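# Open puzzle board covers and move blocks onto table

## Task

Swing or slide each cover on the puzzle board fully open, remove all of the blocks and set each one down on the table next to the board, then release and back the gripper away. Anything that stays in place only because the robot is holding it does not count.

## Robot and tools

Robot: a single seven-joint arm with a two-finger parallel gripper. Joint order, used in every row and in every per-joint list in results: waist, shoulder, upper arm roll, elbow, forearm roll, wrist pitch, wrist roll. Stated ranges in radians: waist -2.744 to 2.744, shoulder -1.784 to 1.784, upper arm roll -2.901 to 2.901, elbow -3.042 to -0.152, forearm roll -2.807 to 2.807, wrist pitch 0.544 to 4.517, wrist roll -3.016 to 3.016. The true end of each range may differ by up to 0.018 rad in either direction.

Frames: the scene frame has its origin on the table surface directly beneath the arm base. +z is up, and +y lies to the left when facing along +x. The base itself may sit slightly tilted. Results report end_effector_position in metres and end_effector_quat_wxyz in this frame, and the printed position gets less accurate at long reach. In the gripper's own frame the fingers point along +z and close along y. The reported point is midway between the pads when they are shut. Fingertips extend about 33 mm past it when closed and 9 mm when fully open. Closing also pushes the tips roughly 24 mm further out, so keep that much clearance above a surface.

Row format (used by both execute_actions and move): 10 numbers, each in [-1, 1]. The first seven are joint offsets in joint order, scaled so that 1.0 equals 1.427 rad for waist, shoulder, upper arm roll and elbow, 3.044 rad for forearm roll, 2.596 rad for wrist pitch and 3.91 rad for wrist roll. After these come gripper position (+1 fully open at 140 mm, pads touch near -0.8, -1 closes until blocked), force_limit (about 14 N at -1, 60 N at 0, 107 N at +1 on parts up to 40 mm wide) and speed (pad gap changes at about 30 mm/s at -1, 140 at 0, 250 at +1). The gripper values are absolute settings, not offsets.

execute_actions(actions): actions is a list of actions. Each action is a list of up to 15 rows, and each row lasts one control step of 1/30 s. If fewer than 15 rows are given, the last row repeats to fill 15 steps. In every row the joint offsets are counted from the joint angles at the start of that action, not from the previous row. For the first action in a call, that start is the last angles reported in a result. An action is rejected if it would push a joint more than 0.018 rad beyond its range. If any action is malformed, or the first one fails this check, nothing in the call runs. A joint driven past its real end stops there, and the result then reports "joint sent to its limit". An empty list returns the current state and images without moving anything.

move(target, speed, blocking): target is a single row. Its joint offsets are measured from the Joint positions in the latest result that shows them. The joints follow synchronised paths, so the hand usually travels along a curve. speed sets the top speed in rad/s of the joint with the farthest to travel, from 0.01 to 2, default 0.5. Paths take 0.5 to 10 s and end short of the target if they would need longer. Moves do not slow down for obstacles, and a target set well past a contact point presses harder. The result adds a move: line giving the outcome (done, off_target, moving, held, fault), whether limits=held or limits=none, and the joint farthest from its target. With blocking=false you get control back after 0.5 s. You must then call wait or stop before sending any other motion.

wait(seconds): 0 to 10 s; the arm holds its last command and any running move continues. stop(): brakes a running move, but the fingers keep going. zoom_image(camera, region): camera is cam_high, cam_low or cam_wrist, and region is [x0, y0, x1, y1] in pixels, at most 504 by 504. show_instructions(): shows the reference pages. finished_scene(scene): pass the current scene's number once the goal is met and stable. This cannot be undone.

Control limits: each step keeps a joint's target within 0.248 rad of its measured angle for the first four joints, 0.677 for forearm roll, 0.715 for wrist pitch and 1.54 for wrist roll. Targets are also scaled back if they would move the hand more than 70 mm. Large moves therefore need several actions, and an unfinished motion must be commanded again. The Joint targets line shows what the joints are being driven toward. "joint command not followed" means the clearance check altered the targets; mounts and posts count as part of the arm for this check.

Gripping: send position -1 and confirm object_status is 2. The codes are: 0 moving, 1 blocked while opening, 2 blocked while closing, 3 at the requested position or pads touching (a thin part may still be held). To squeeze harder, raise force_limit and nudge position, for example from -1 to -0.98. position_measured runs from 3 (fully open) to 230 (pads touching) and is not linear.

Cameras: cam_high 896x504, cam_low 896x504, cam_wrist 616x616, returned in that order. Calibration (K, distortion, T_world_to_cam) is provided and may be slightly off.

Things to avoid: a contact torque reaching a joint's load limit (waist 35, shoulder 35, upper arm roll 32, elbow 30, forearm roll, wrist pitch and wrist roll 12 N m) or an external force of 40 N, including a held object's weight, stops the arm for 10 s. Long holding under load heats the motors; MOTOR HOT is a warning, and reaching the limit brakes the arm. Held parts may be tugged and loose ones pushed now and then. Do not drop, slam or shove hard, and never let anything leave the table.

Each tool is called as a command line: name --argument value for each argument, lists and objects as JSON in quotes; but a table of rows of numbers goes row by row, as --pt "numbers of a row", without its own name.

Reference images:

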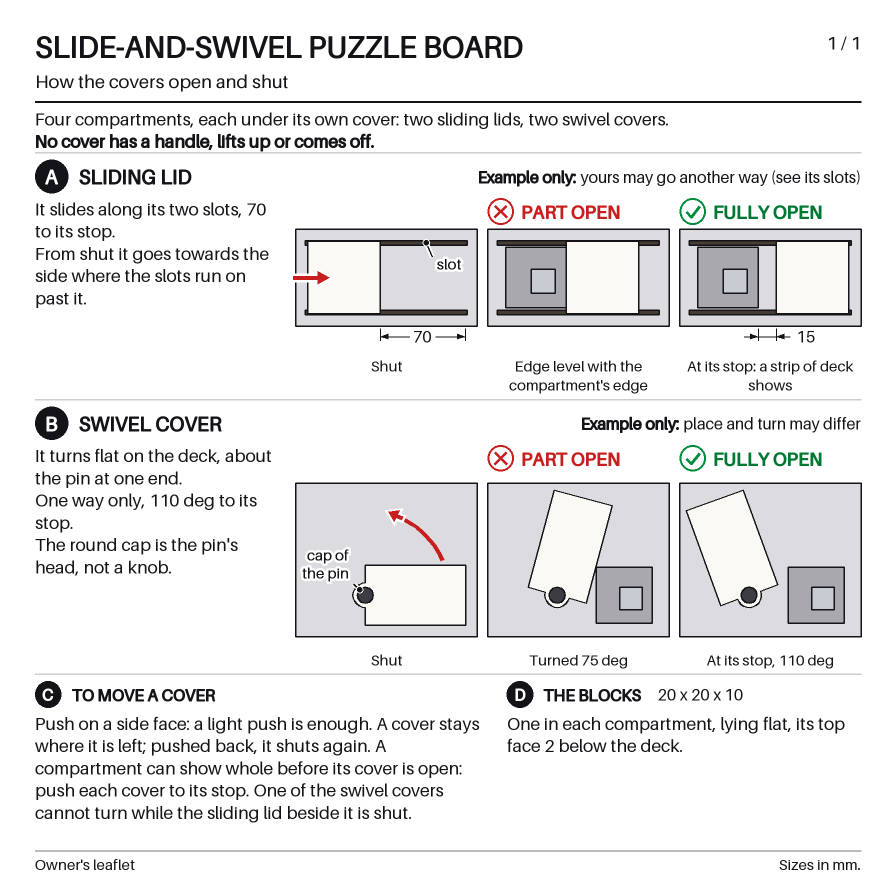

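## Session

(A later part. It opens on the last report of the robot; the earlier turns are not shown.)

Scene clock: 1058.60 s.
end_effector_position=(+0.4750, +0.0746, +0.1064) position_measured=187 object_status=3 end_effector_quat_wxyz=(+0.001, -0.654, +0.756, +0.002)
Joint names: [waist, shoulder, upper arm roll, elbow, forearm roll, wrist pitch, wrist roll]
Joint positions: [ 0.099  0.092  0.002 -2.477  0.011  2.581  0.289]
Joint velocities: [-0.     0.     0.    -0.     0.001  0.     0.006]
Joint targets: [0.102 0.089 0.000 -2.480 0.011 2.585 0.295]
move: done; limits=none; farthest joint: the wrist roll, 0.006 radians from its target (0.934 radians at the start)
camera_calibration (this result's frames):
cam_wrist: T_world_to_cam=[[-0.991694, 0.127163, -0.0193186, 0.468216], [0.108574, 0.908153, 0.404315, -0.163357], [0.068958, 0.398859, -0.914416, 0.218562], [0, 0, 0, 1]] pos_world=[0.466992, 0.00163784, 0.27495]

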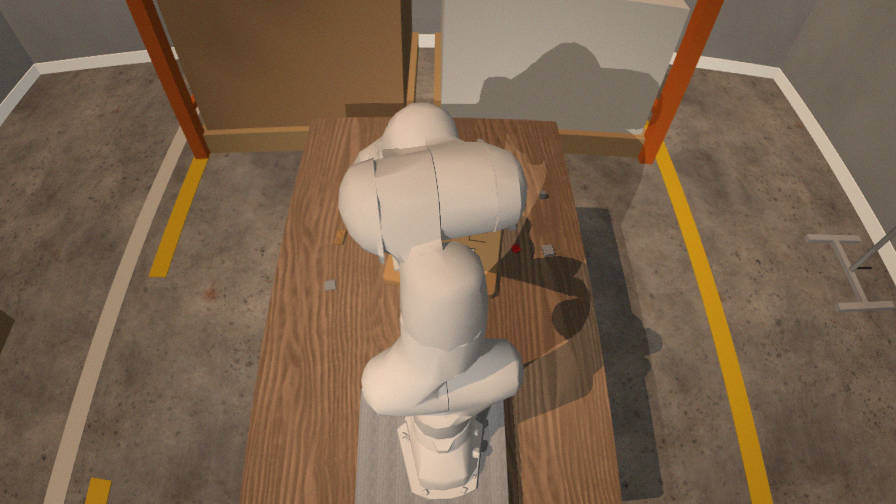

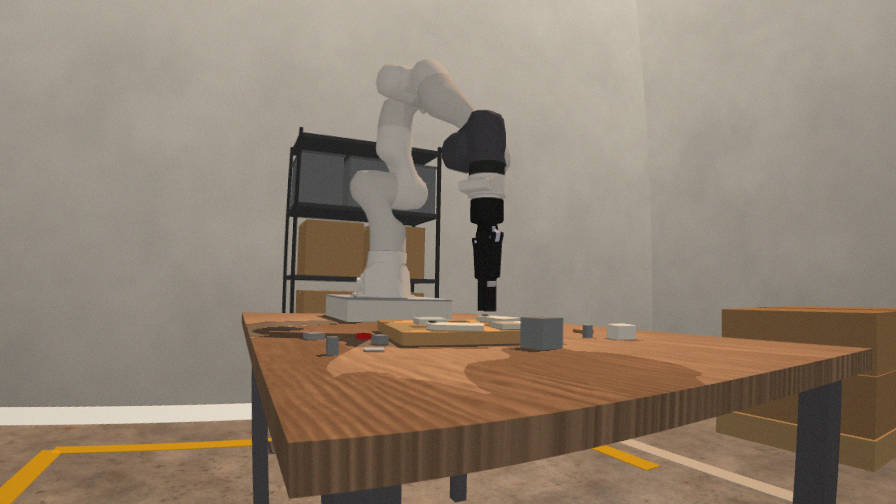

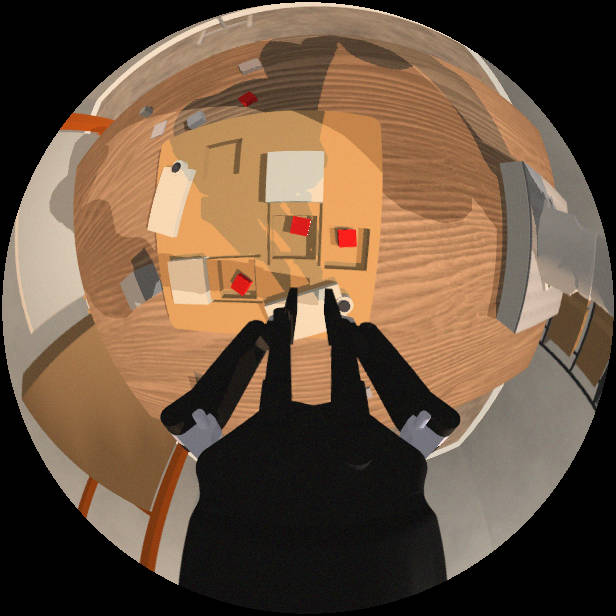

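zoom_image --camera "cam_wrist" --region '[264, 206, 327, 269]'

zoom_image --camera "cam_wrist" --region '[316, 218, 379, 281]'

Region (264, 206, 327, 269) of cam_wrist's 616x616 image, scaled by 8.000, with more detail than that image has.

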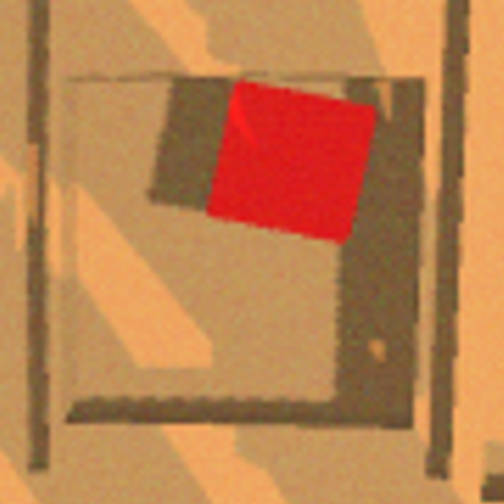

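Region (316, 218, 379, 281) of cam_wrist's 616x616 image, scaled by 8.000, with more detail than that image has.

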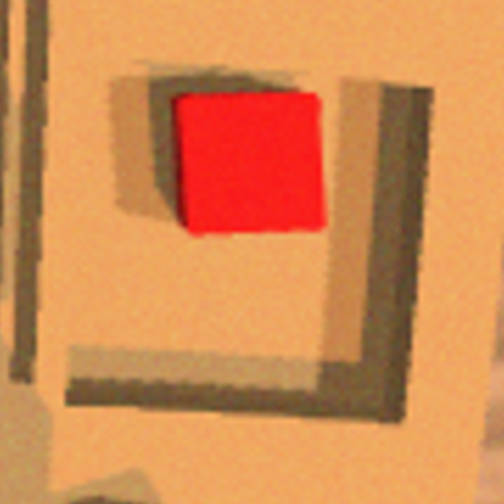

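move --target '[-0.0812,-0.0601,-0.0028,-0.1271,0,0.0382,-0.0399,-0.486,-0.2,-0.6]' --speed 0.4

zoom_image --camera "cam_wrist" --region '[270, 256, 354, 340]'

Scene clock: 1171.50 s.
end_effector_position=(+0.4263, +0.0161, +0.0901) position_measured=190 object_status=3 end_effector_quat_wxyz=(-0.000, -0.666, +0.746, +0.001)
Joint names: [waist, shoulder, upper arm roll, elbow, forearm roll, wrist pitch, wrist roll]
Joint positions: [-0.014  0.009 -0.002 -2.656  0.011  2.675  0.139]
Joint velocities: [ 0.    -0.001  0.001  0.     0.    -0.    -0.005]
Joint targets: [-0.016 0.006 -0.002 -2.658 0.011 2.680 0.133]
move: done; limits=none; farthest joint: the wrist roll, 0.006 radians from its target (0.158 radians at the start)
camera_calibration (this result's frames):
cam_wrist: T_world_to_cam=[[-0.995258, 0.0953041, -0.0194553, 0.429079], [0.0794838, 0.912134, 0.402112, -0.0858309], [0.0560688, 0.398659, -0.915384, 0.235842], [0, 0, 0, 1]] pos_world=[0.420643, -0.0566243, 0.258748]

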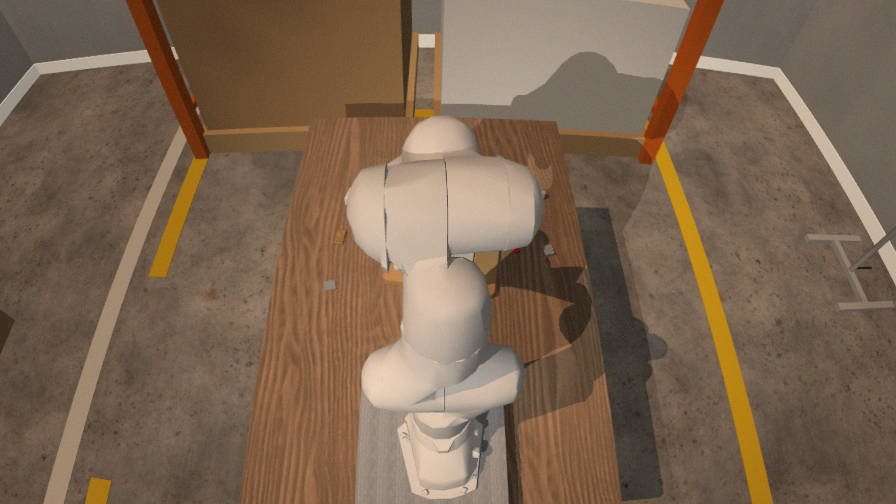

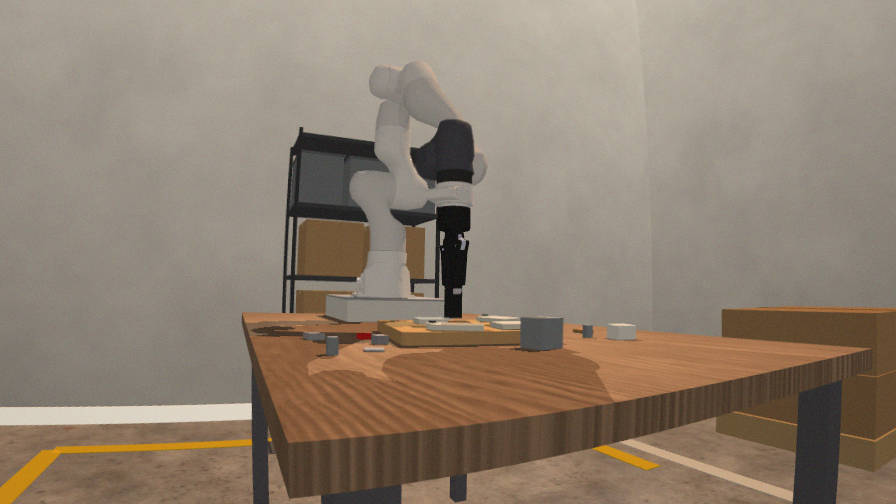

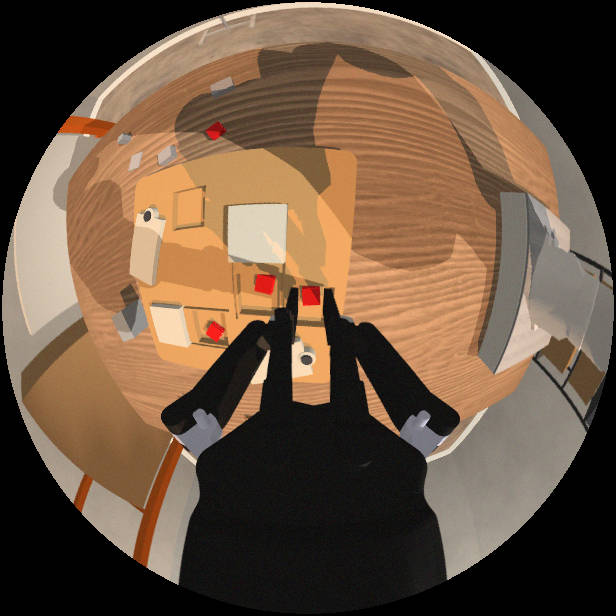

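Region (270, 256, 354, 340) of cam_wrist's 616x616 image, scaled by 6.000, with more detail than that image has.

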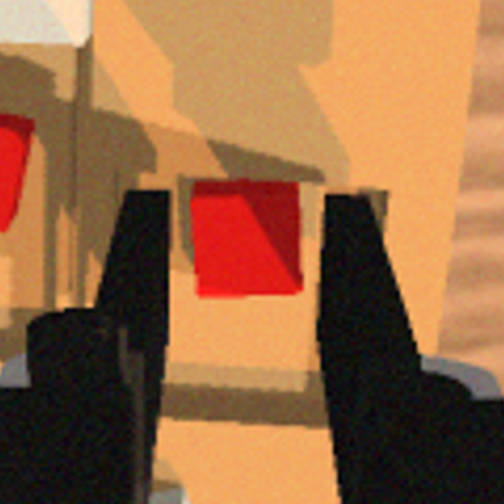

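zoom_image --camera "cam_low" --region '[410, 295, 500, 345]'

Region (410, 295, 500, 345) of cam_low's 896x504 image, scaled by 5.600, with more detail than that image has.

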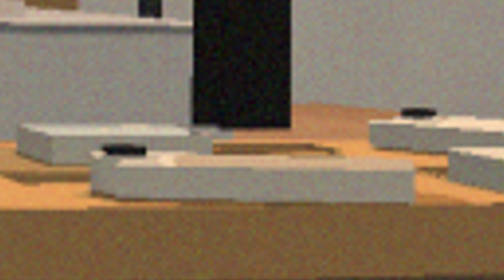

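execute_actions --actions '[[[0.0025,0.0014,0,0,0,0.0025,0,-0.486,-0.2,-0.6],[0.0035,0.002,0,0,0,0.0032,0,-0.486,-0.2,-0.6],[0.0047,0.003,0,0,0,0.004,0,-0.486,-0.2,-0.6],[0.006,0.0042,0,0,0,0.0048,0,-0.486,-0.2,-0.6],[0.0073,0.0056,0,0,0,0.0056,0,-0.486,-0.2,-0.6],[0.0085,0.007,0,0,0,0.0064,0,-0.486,-0.2,-0.6],[0.0094,0.0084,0,0,0,0.0071,0,-0.486,-0.2,-0.6],[0.01,0.0098,0,0,0,0.0077,0,-0.486,-0.2,-0.6],[0.01,0.0112,0,0,0,0.0082,0,-0.486,-0.2,-0.6],[0.01,0.0124,0,0,0,0.0086,0,-0.486,-0.2,-0.6],[0.01,0.0134,0,0,0,0.0088,0,-0.486,-0.2,-0.6],[0.01,0.0141,0,0,0,0.0088,0,-0.486,-0.2,-0.6],[0.01,0.0144,0,0,0,0.0088,0,-0.486,-0.2,-0.6]]]'

zoom_image --camera "cam_wrist" --region '[270, 256, 354, 340]'

Scene clock: 1190.57 s.
end_effector_position=(+0.4256, +0.0210, +0.0841) position_measured=190 object_status=3 end_effector_quat_wxyz=(-0.001, -0.671, +0.741, +0.001)
Joint names: [waist, shoulder, upper arm roll, elbow, forearm roll, wrist pitch, wrist roll]
Joint positions: [-0.002  0.026 -0.002 -2.656  0.011  2.691  0.138]
Joint velocities: [-0.     0.015  0.001  0.001 -0.     0.015 -0.   ]
Joint targets: [0.000 0.029 -0.002 -2.656 0.011 2.698 0.139]
camera_calibration (this result's frames):
cam_wrist: T_world_to_cam=[[-0.996484, 0.0818828, -0.0177647, 0.428467], [0.0678719, 0.913168, 0.401893, -0.0828876], [0.0491302, 0.399274, -0.915514, 0.231443], [0, 0, 0, 1]] pos_world=[0.421216, -0.0518029, 0.252813]

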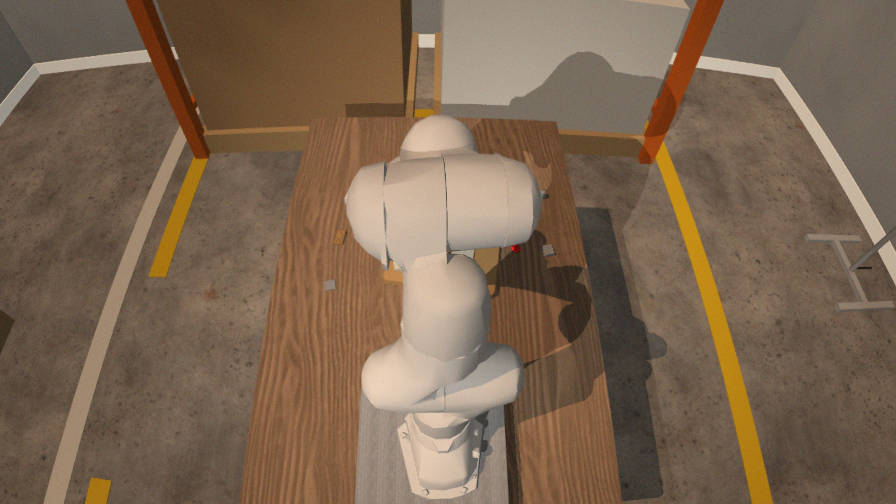

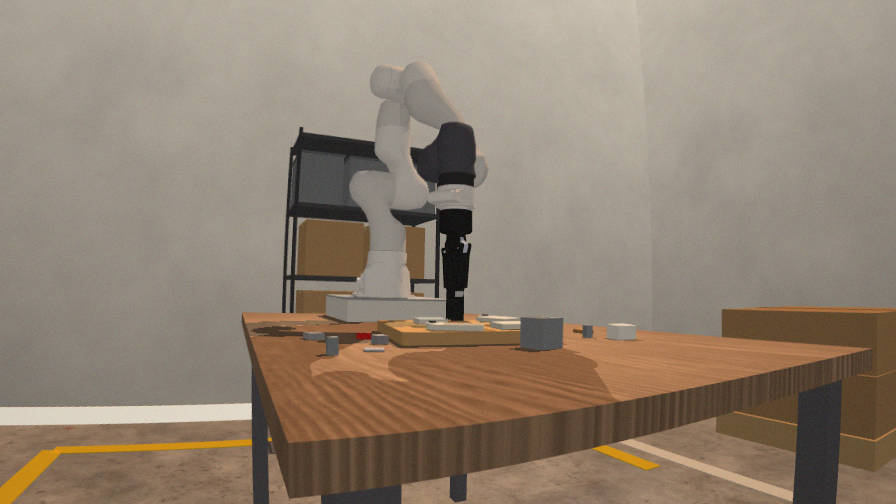

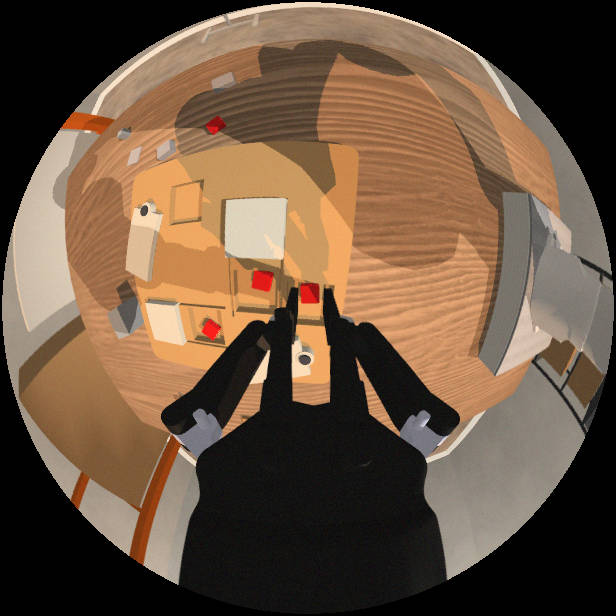

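Region (270, 256, 354, 340) of cam_wrist's 616x616 image, scaled by 6.000, with more detail than that image has.

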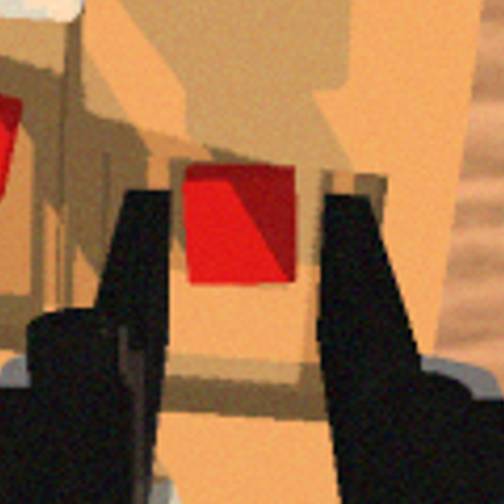

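execute_actions --actions '[[[0.0014,0.0021,0,0,0,0.005,0,-0.51,-0.2,-0.6],[0.0014,0.0024,0,0,0,0.0065,0,-0.51,-0.2,-0.6],[0.0014,0.0035,0,0,0,0.008,0,-0.51,-0.2,-0.6],[0.0014,0.0055,0,0,0,0.0095,0,-0.51,-0.2,-0.6],[0.0014,0.008,0,0,0,0.0109,0,-0.51,-0.2,-0.6],[0.0014,0.0105,0,0,0,0.0123,0,-0.51,-0.2,-0.6],[0.0014,0.013,0,0,0,0.0137,0,-0.51,-0.2,-0.6],[0.0014,0.0155,0,0,0,0.0151,0,-0.51,-0.2,-0.6],[0.0014,0.018,0,0,0,0.0163,0,-0.51,-0.2,-0.6],[0.0014,0.0205,0,0,0,0.0173,0,-0.51,-0.2,-0.6],[0.0014,0.0228,0,0,0,0.0178,0,-0.51,-0.2,-0.6],[0.0014,0.0247,0,0,0,0.0178,0,-0.51,-0.2,-0.6],[0.0014,0.0261,0,0,0,0.0176,0,-0.51,-0.2,-0.6],[0.0014,0.0269,0,0,0,0.0173,0,-0.51,-0.2,-0.6],[0.0014,0.0272,0,0,0,0.0173,0,-0.51,-0.2,-0.6]]]'

zoom_image --camera "cam_wrist" --region '[270, 256, 354, 340]'

Scene clock: 1213.80 s.
end_effector_position=(+0.4306, +0.0212, +0.0782) position_measured=194 object_status=3 end_effector_quat_wxyz=(+0.004, -0.671, +0.741, -0.003)
Joint names: [waist, shoulder, upper arm roll, elbow, forearm roll, wrist pitch, wrist roll]
Joint positions: [-0.002  0.049 -0.002 -2.654  0.011  2.726  0.138]
Joint velocities: [-0.     0.021  0.    -0.001 -0.001  0.014 -0.001]
Joint targets: [-0.000 0.065 -0.002 -2.656 0.011 2.736 0.138]
camera_calibration (this result's frames):
cam_wrist: T_world_to_cam=[[-0.996145, 0.0818156, -0.0316499, 0.434279], [0.0621843, 0.913052, 0.403075, -0.0786489], [0.0618759, 0.399553, -0.914619, 0.220168], [0, 0, 0, 1]] pos_world=[0.423873, -0.0516892, 0.246816]

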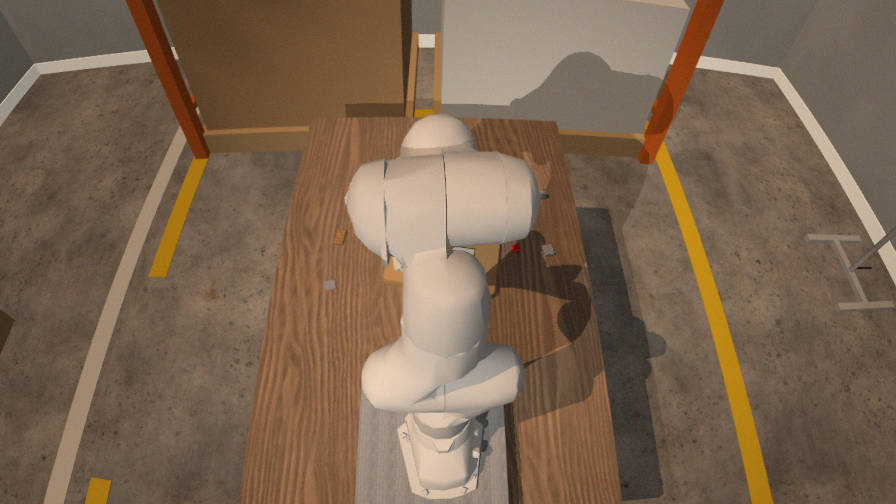

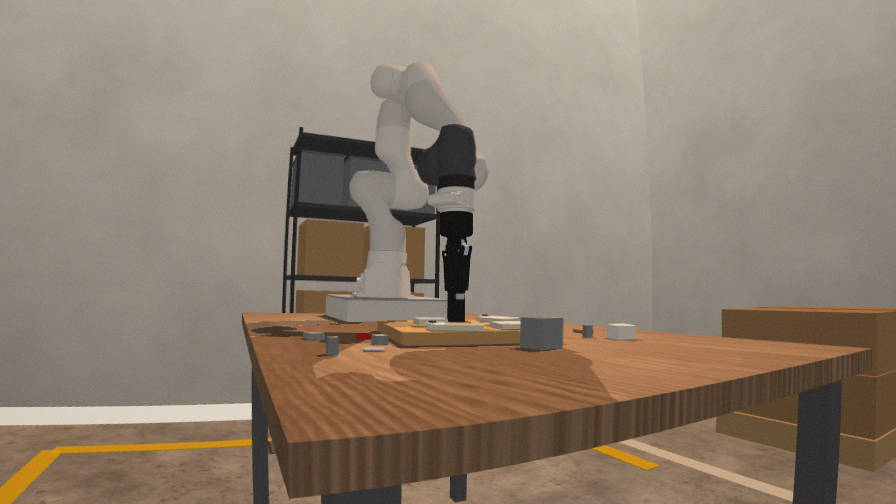

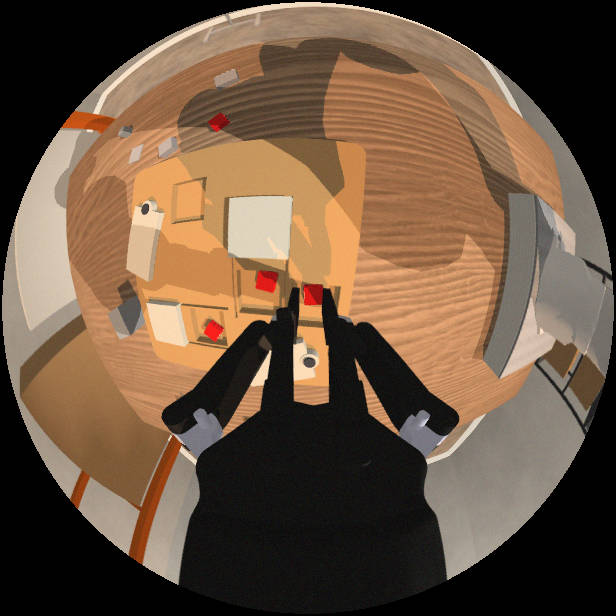

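Region (270, 256, 354, 340) of cam_wrist's 616x616 image, scaled by 6.000, with more detail than that image has.

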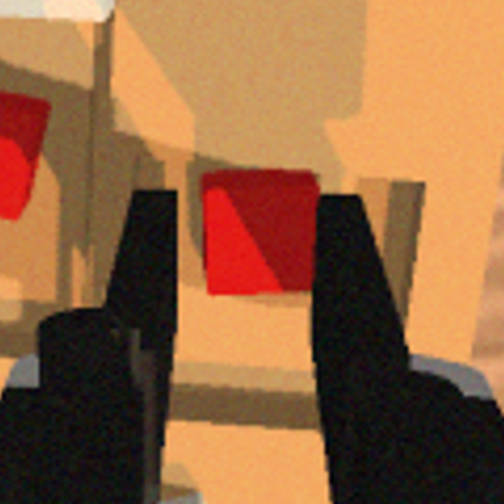

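execute_actions --actions '[[[0.0014,0.006,0,-0.0014,0,0.001,0,-0.51,-0.2,-0.6],[0.0014,0.002,0,-0.0014,0,0,0,-0.51,-0.2,-0.6],[0.0014,-0.002,0,-0.0014,0,-0.002,0,-0.51,-0.2,-0.6],[0.0014,-0.004,0,-0.0014,0,-0.004,0,-0.51,-0.2,-0.6],[0.0014,-0.006,0,-0.0014,0,-0.006,0,-0.51,-0.2,-0.6],[0.0014,-0.008,0,-0.0014,0,-0.008,0,-0.51,-0.2,-0.6],[0.0014,-0.01,0,-0.0014,0,-0.0095,0,-0.51,-0.2,-0.6],[0.0014,-0.0115,0,-0.0014,0,-0.0105,0,-0.51,-0.2,-0.6],[0.0014,-0.012,0,-0.0014,0,-0.011,0,-0.51,-0.2,-0.6]]]'

wait --seconds 0.3

zoom_image --camera "cam_wrist" --region '[270, 256, 354, 340]'

Scene clock: 1226.03 s.
end_effector_position=(+0.4286, +0.0212, +0.0824) position_measured=194 object_status=3 end_effector_quat_wxyz=(+0.002, -0.671, +0.741, -0.001)
Joint names: [waist, shoulder, upper arm roll, elbow, forearm roll, wrist pitch, wrist roll]
Joint positions: [-0.002  0.034 -0.002 -2.654  0.011  2.705  0.138]
Joint velocities: [ 0.     0.    -0.002  0.     0.001 -0.02   0.   ]
Joint targets: [-0.000 0.031 -0.002 -2.656 0.011 2.697 0.138]
camera_calibration (this result's frames):
cam_wrist: T_world_to_cam=[[-0.996336, 0.0817335, -0.0251704, 0.431959], [0.0647342, 0.913092, 0.402581, -0.0812808], [0.0558873, 0.399477, -0.915038, 0.226756], [0, 0, 0, 1]] pos_world=[0.422965, -0.0516724, 0.251085]

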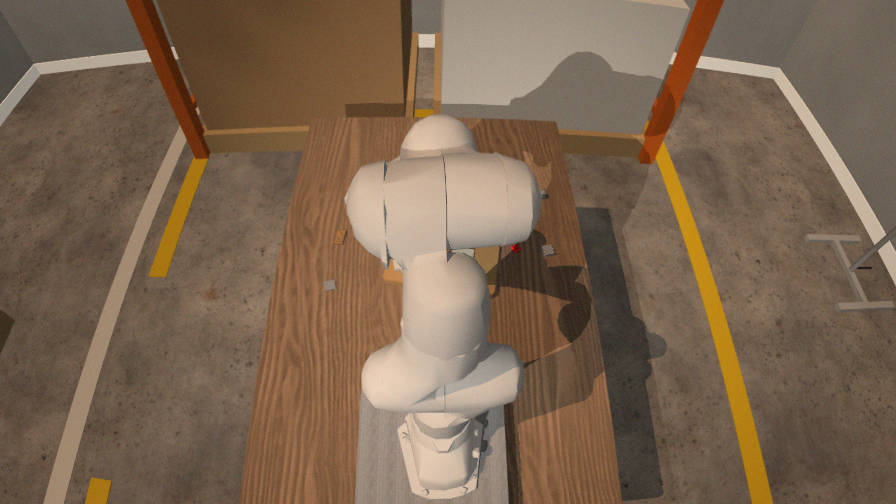

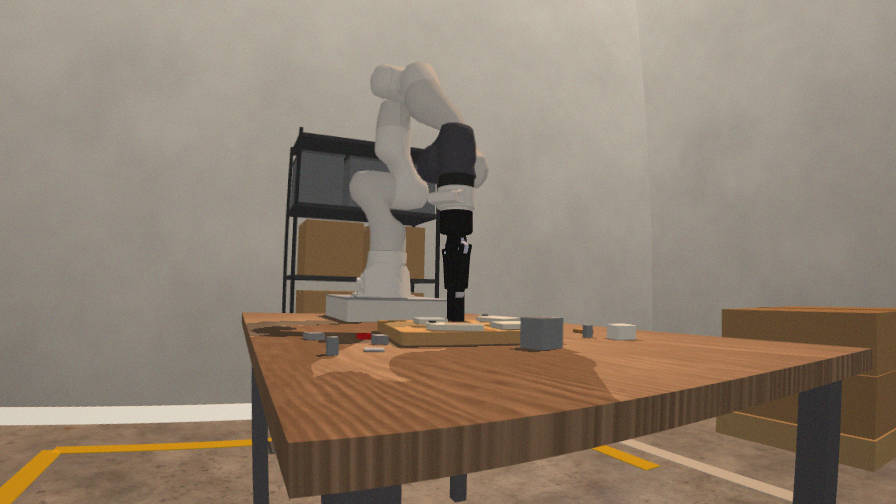

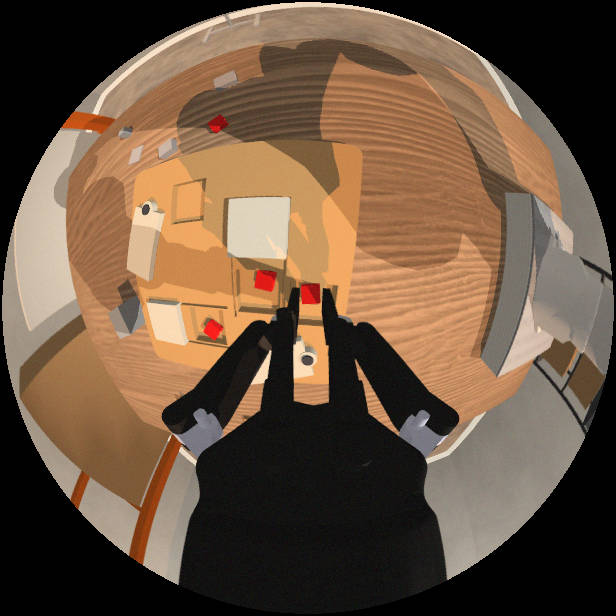

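Scene clock: 1226.33 s.
end_effector_position=(+0.4277, +0.0212, +0.0822) position_measured=194 object_status=3 end_effector_quat_wxyz=(+0.001, -0.671, +0.741, -0.000)
Joint names: [waist, shoulder, upper arm roll, elbow, forearm roll, wrist pitch, wrist roll]
Joint positions: [-0.002  0.034 -0.002 -2.654  0.011  2.702  0.138]
Joint velocities: [ 0.001 -0.001 -0.001  0.001  0.    -0.003 -0.002]
Joint targets: [-0.000 0.031 -0.002 -2.656 0.011 2.697 0.138]
wait: 0.30 s; at rest by 0.23 s
camera_calibration (this result's frames):
cam_wrist: T_world_to_cam=[[-0.996401, 0.0817288, -0.0224889, 0.430906], [0.0658187, 0.913134, 0.402311, -0.0815424], [0.0534157, 0.399382, -0.915227, 0.227676], [0, 0, 0, 1]] pos_world=[0.422561, -0.0516879, 0.250871]

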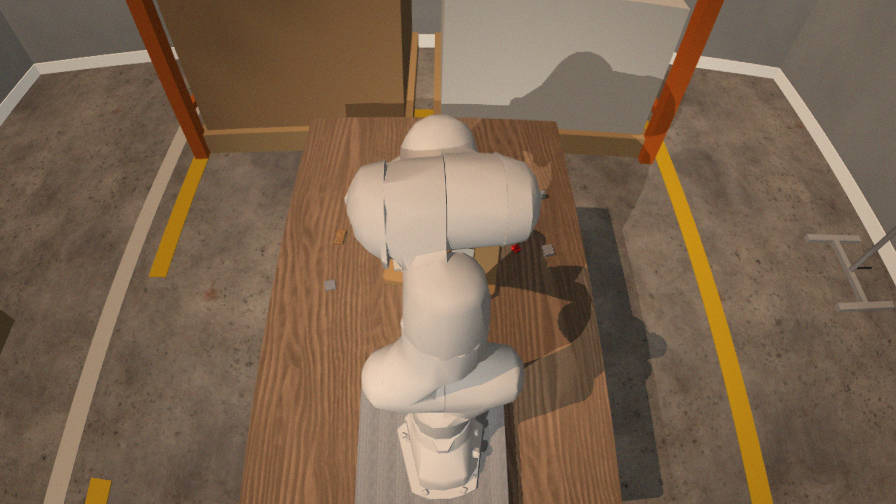

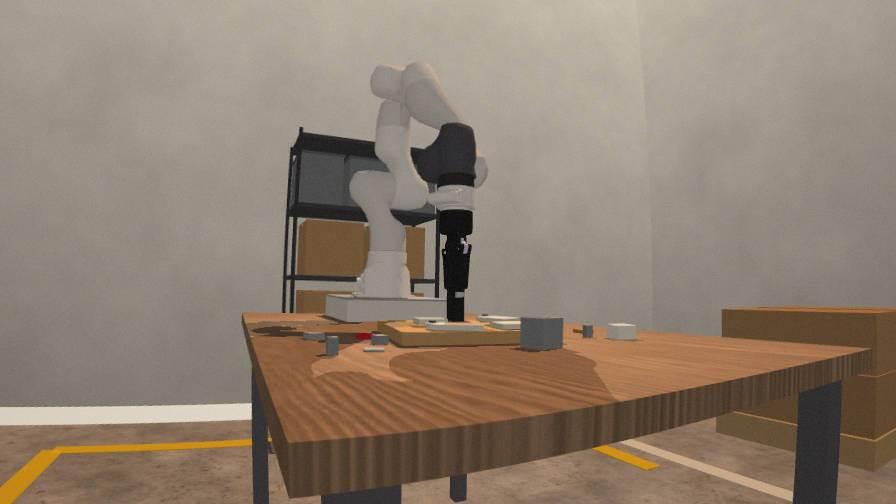

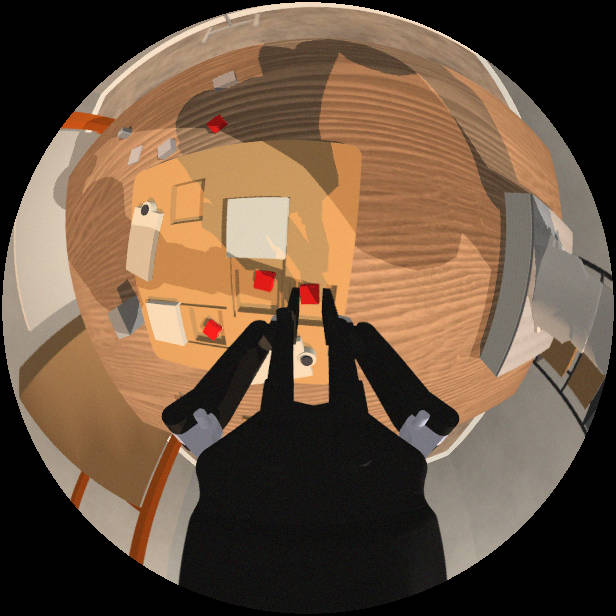

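Region (270, 256, 354, 340) of cam_wrist's 616x616 image, scaled by 6.000, with more detail than that image has.

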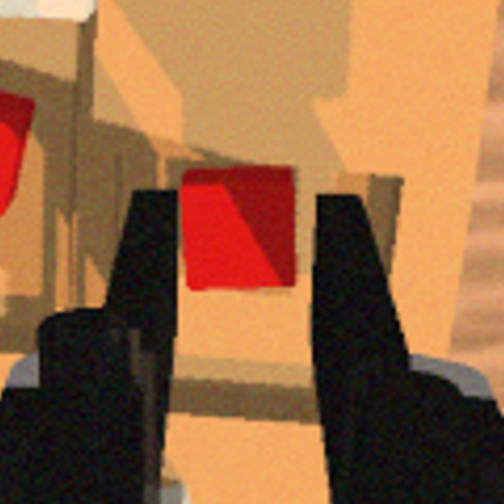

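execute_actions --actions '[[[0.0014,0.0025,0,0,0,0.0021,0,-0.5,-0.2,-0.6],[0.0014,0.0032,0,0,0,0.0025,0,-0.5,-0.2,-0.6],[0.0014,0.0043,0,0,0,0.0032,0,-0.5,-0.2,-0.6],[0.0014,0.0053,0,0,0,0.004,0,-0.5,-0.2,-0.6],[0.0014,0.0067,0,0,0,0.005,0,-0.5,-0.2,-0.6],[0.0014,0.0081,0,0,0,0.0059,0,-0.5,-0.2,-0.6],[0.0014,0.0099,0,0,0,0.0071,0,-0.5,-0.2,-0.6],[0.0014,0.0116,0,0,0,0.0082,0,-0.5,-0.2,-0.6],[0.0014,0.0137,0,0,0,0.0096,0,-0.5,-0.2,-0.6],[0.0014,0.0158,0,0,0,0.0109,0,-0.5,-0.2,-0.6],[0.0014,0.0179,0,0,0,0.0121,0,-0.5,-0.2,-0.6],[0.0014,0.02,0,0,0,0.0133,0,-0.5,-0.2,-0.6],[0.0014,0.0218,0,0,0,0.0138,0,-0.5,-0.2,-0.6],[0.0014,0.0232,0,0,0,0.0142,0,-0.5,-0.2,-0.6],[0.0014,0.0242,0,0,0,0.0144,0,-0.5,-0.2,-0.6]]]'

zoom_image --camera "cam_wrist" --region '[270, 256, 354, 340]'

Scene clock: 1252.67 s.
end_effector_position=(+0.4266, +0.0210, +0.0728) position_measured=192 object_status=3 end_effector_quat_wxyz=(-0.000, -0.671, +0.741, +0.001)
Joint names: [waist, shoulder, upper arm roll, elbow, forearm roll, wrist pitch, wrist roll]
Joint positions: [-0.002  0.061 -0.002 -2.654  0.011  2.726  0.138]
Joint velocities: [-0.     0.068 -0.     0.    -0.001  0.052 -0.001]
Joint targets: [-0.000 0.069 -0.002 -2.654 0.011 2.739 0.138]
camera_calibration (this result's frames):
cam_wrist: T_world_to_cam=[[-0.996456, 0.081833, -0.0194383, 0.429398], [0.0671672, 0.913298, 0.401716, -0.0780511], [0.0506266, 0.398986, -0.915558, 0.220419], [0, 0, 0, 1]] pos_world=[0.42196, -0.0517993, 0.241508]

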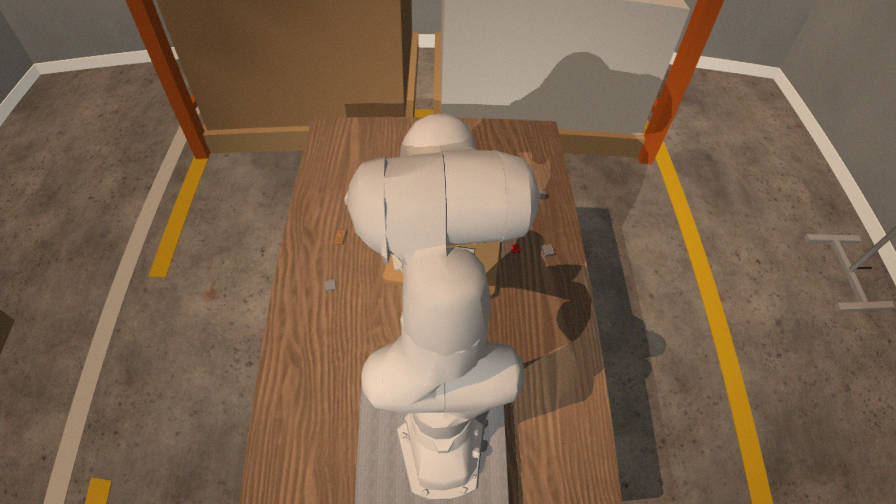

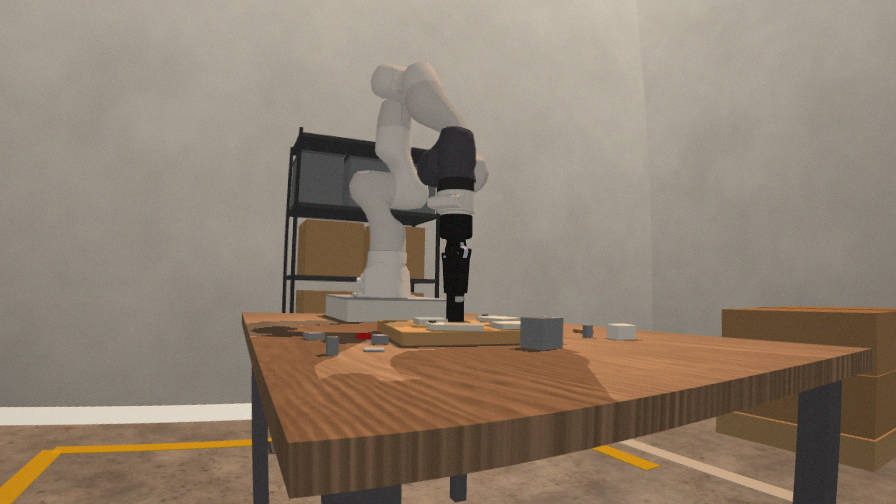

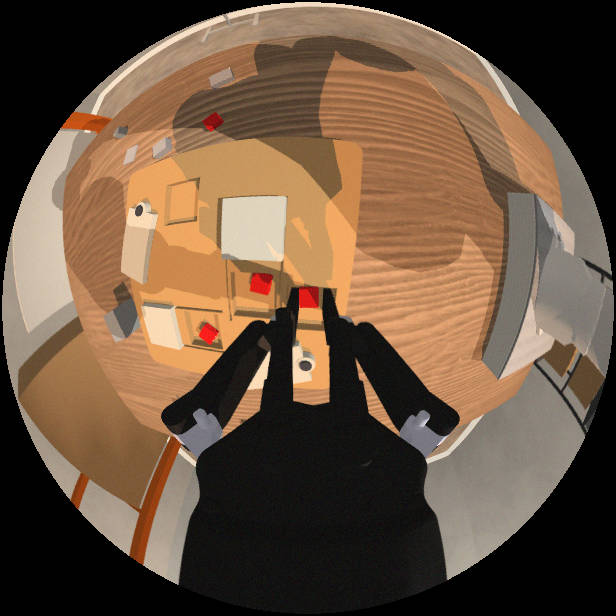

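Region (270, 256, 354, 340) of cam_wrist's 616x616 image, scaled by 6.000, with more detail than that image has.

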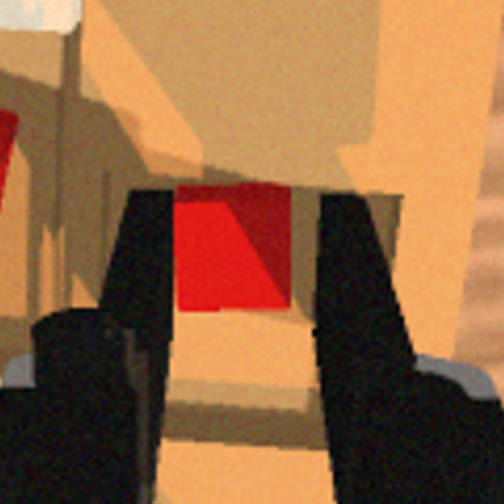

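execute_actions --actions '[[[0.0014,0.0052,0,0,0,0.0048,0,-1,-0.2,-0.7]],[[0,-0.0025,0,0,0,-0.0021,0,-1,-0.2,-0.7],[0,-0.0039,0,0,0,-0.0031,0,-1,-0.2,-0.7],[0,-0.006,0,0,0,-0.0046,0,-1,-0.2,-0.7],[0,-0.0088,0,0,0,-0.0067,0,-1,-0.2,-0.7],[0,-0.0123,0,0,0,-0.0092,0,-1,-0.2,-0.7],[0,-0.0165,0,0,0,-0.0121,0,-1,-0.2,-0.7],[0,-0.0207,0,0,0,-0.0148,0,-1,-0.2,-0.7],[0,-0.0249,0,0,0,-0.0175,0,-1,-0.2,-0.7],[0,-0.0291,0,0,0,-0.0198,0,-1,-0.2,-0.7],[0,-0.0326,0,0,0,-0.0217,0,-1,-0.2,-0.7],[0,-0.0354,0,0,0,-0.0229,0,-1,-0.2,-0.7],[0,-0.0382,0,0,0,-0.0235,0,-1,-0.2,-0.7],[0,-0.0396,0,0,0,-0.0235,0,-1,-0.2,-0.7],[0,-0.041,0,0,0,-0.0235,0,-1,-0.2,-0.7],[0,-0.0414,0,0,0,-0.0235,0,-1,-0.2,-0.7]]]'

zoom_image --camera "cam_low" --region '[410, 295, 500, 345]'

Scene clock: 1286.43 s.
end_effector_position=(+0.4303, +0.0214, +0.0899) position_measured=205 object_status=2 end_effector_quat_wxyz=(+0.004, -0.671, +0.741, -0.003)
Joint names: [waist, shoulder, upper arm roll, elbow, forearm roll, wrist pitch, wrist roll]
Joint positions: [-0.002  0.014 -0.002 -2.654  0.011  2.689  0.138]
Joint velocities: [-0.001 -0.071  0.     0.001  0.001 -0.061  0.002]
Joint targets: [-0.002 0.007 -0.002 -2.654 0.011 2.674 0.138]
camera_calibration (this result's frames):
cam_wrist: T_world_to_cam=[[-0.996192, 0.081657, -0.030564, 0.43422], [0.0624567, 0.91292, 0.403331, -0.0836331], [0.0608373, 0.399887, -0.914543, 0.231243], [0, 0, 0, 1]] pos_world=[0.423722, -0.0515777, 0.258485]

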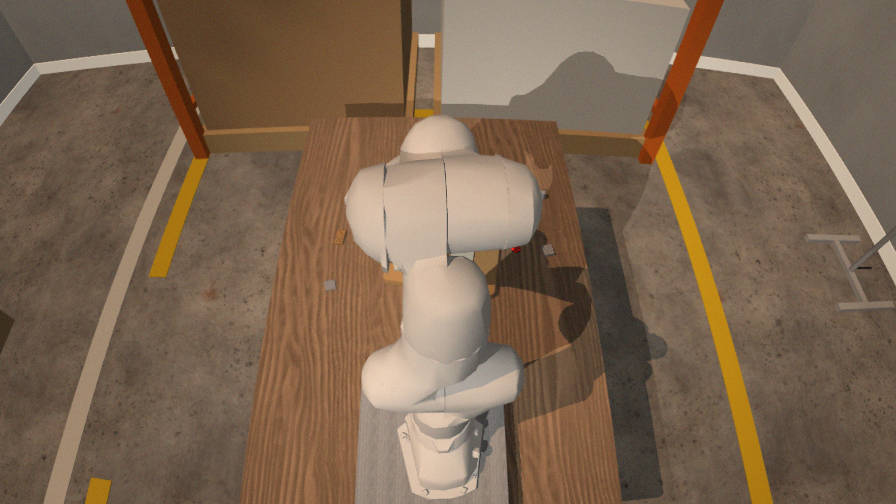

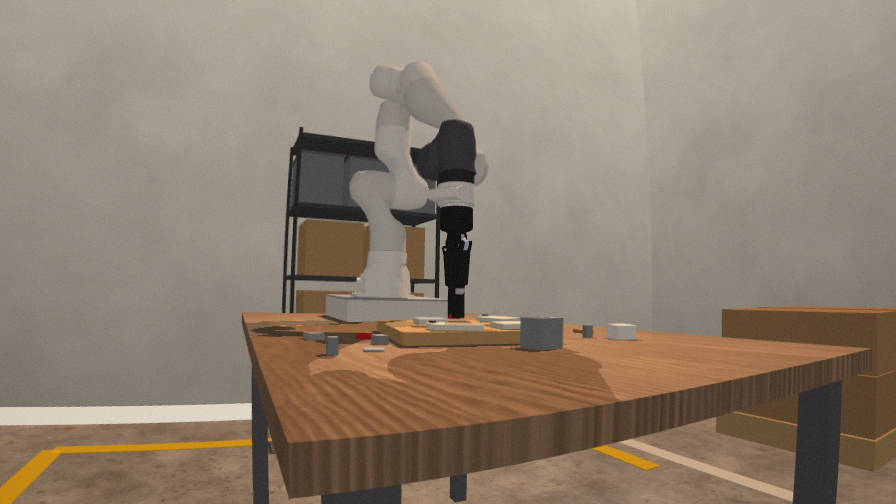

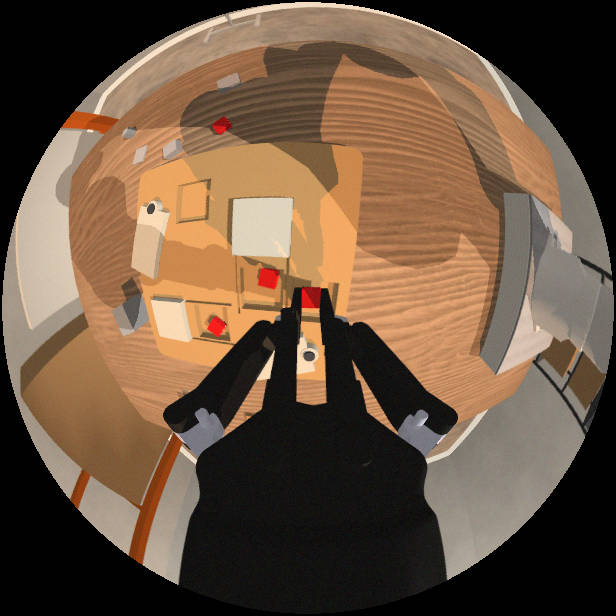

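Region (410, 295, 500, 345) of cam_low's 896x504 image, scaled by 5.600, with more detail than that image has.

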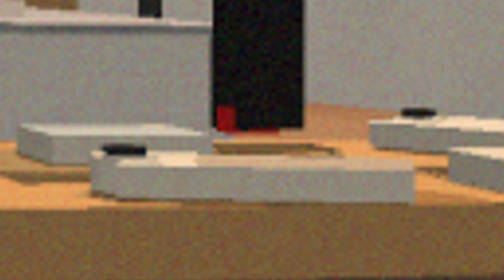

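move --target '[0,-0.1348,0,-0.1659,0,0.0152,0,-1,-0.2,-0.7]' --speed 0.4

Scene clock: 1297.93 s.
end_effector_position=(+0.3525, +0.0176, +0.0898) position_measured=205 object_status=2 end_effector_quat_wxyz=(+0.000, -0.671, +0.741, +0.001)
Joint names: [waist, shoulder, upper arm roll, elbow, forearm roll, wrist pitch, wrist roll]
Joint positions: [-0.002 -0.176 -0.002 -2.888  0.011  2.724  0.138]
Joint velocities: [-0.001 -0.    -0.    -0.001 -0.002  0.004 -0.   ]
Joint targets: [-0.002 -0.179 -0.002 -2.891 0.011 2.729 0.138]
move: done; limits=none; farthest joint: the wrist pitch, 0.005 radians from its target (0.050 radians at the start)
camera_calibration (this result's frames):
cam_wrist: T_world_to_cam=[[-0.996439, 0.0818101, -0.0203894, 0.356215], [0.0667387, 0.913113, 0.402207, -0.0767379], [0.0515225, 0.399415, -0.915321, 0.240767], [0, 0, 0, 1]] pos_world=[0.347663, -0.0552375, 0.258507]

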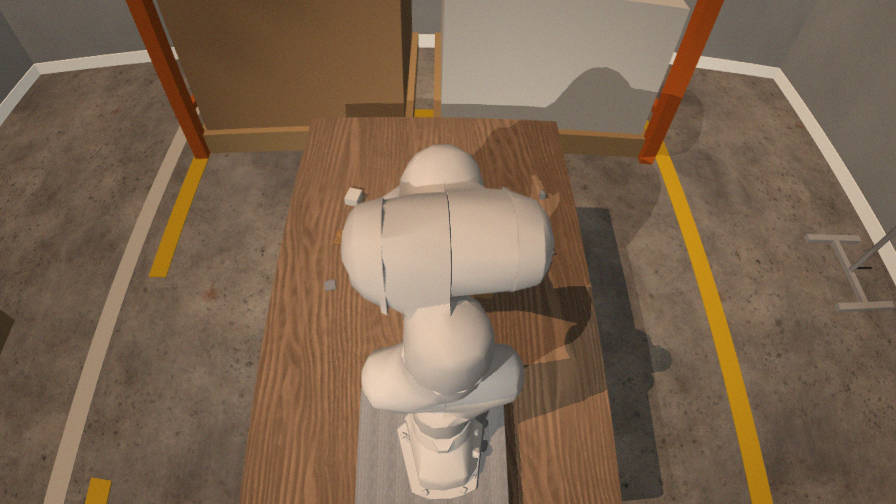

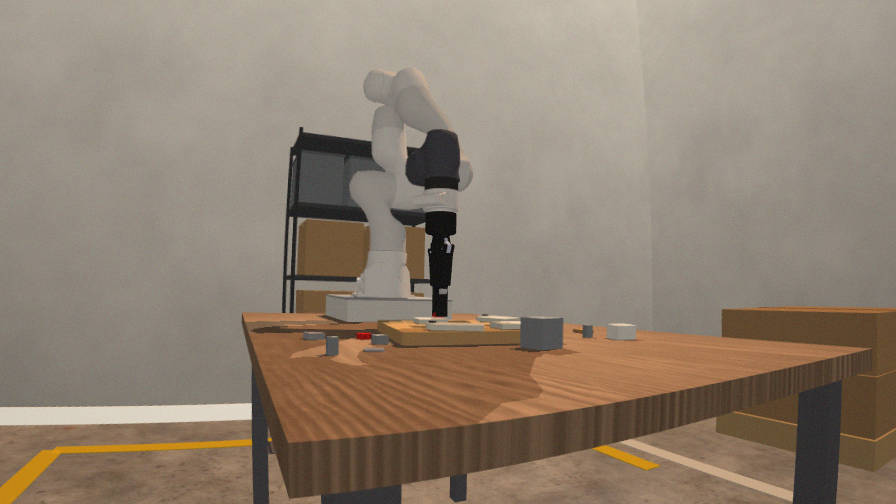

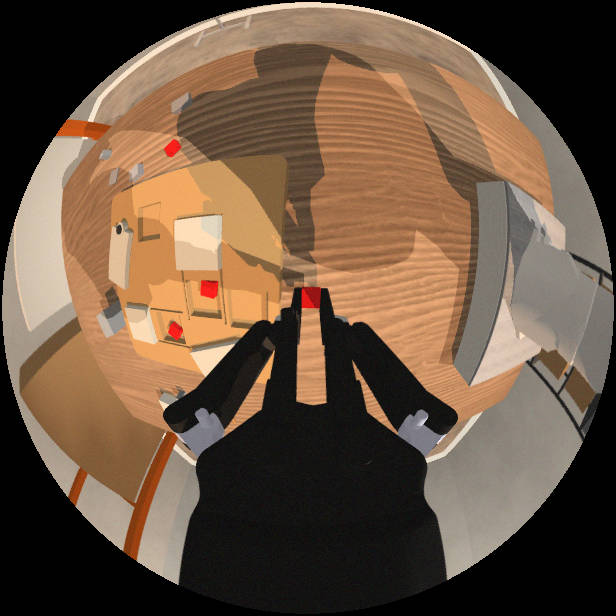

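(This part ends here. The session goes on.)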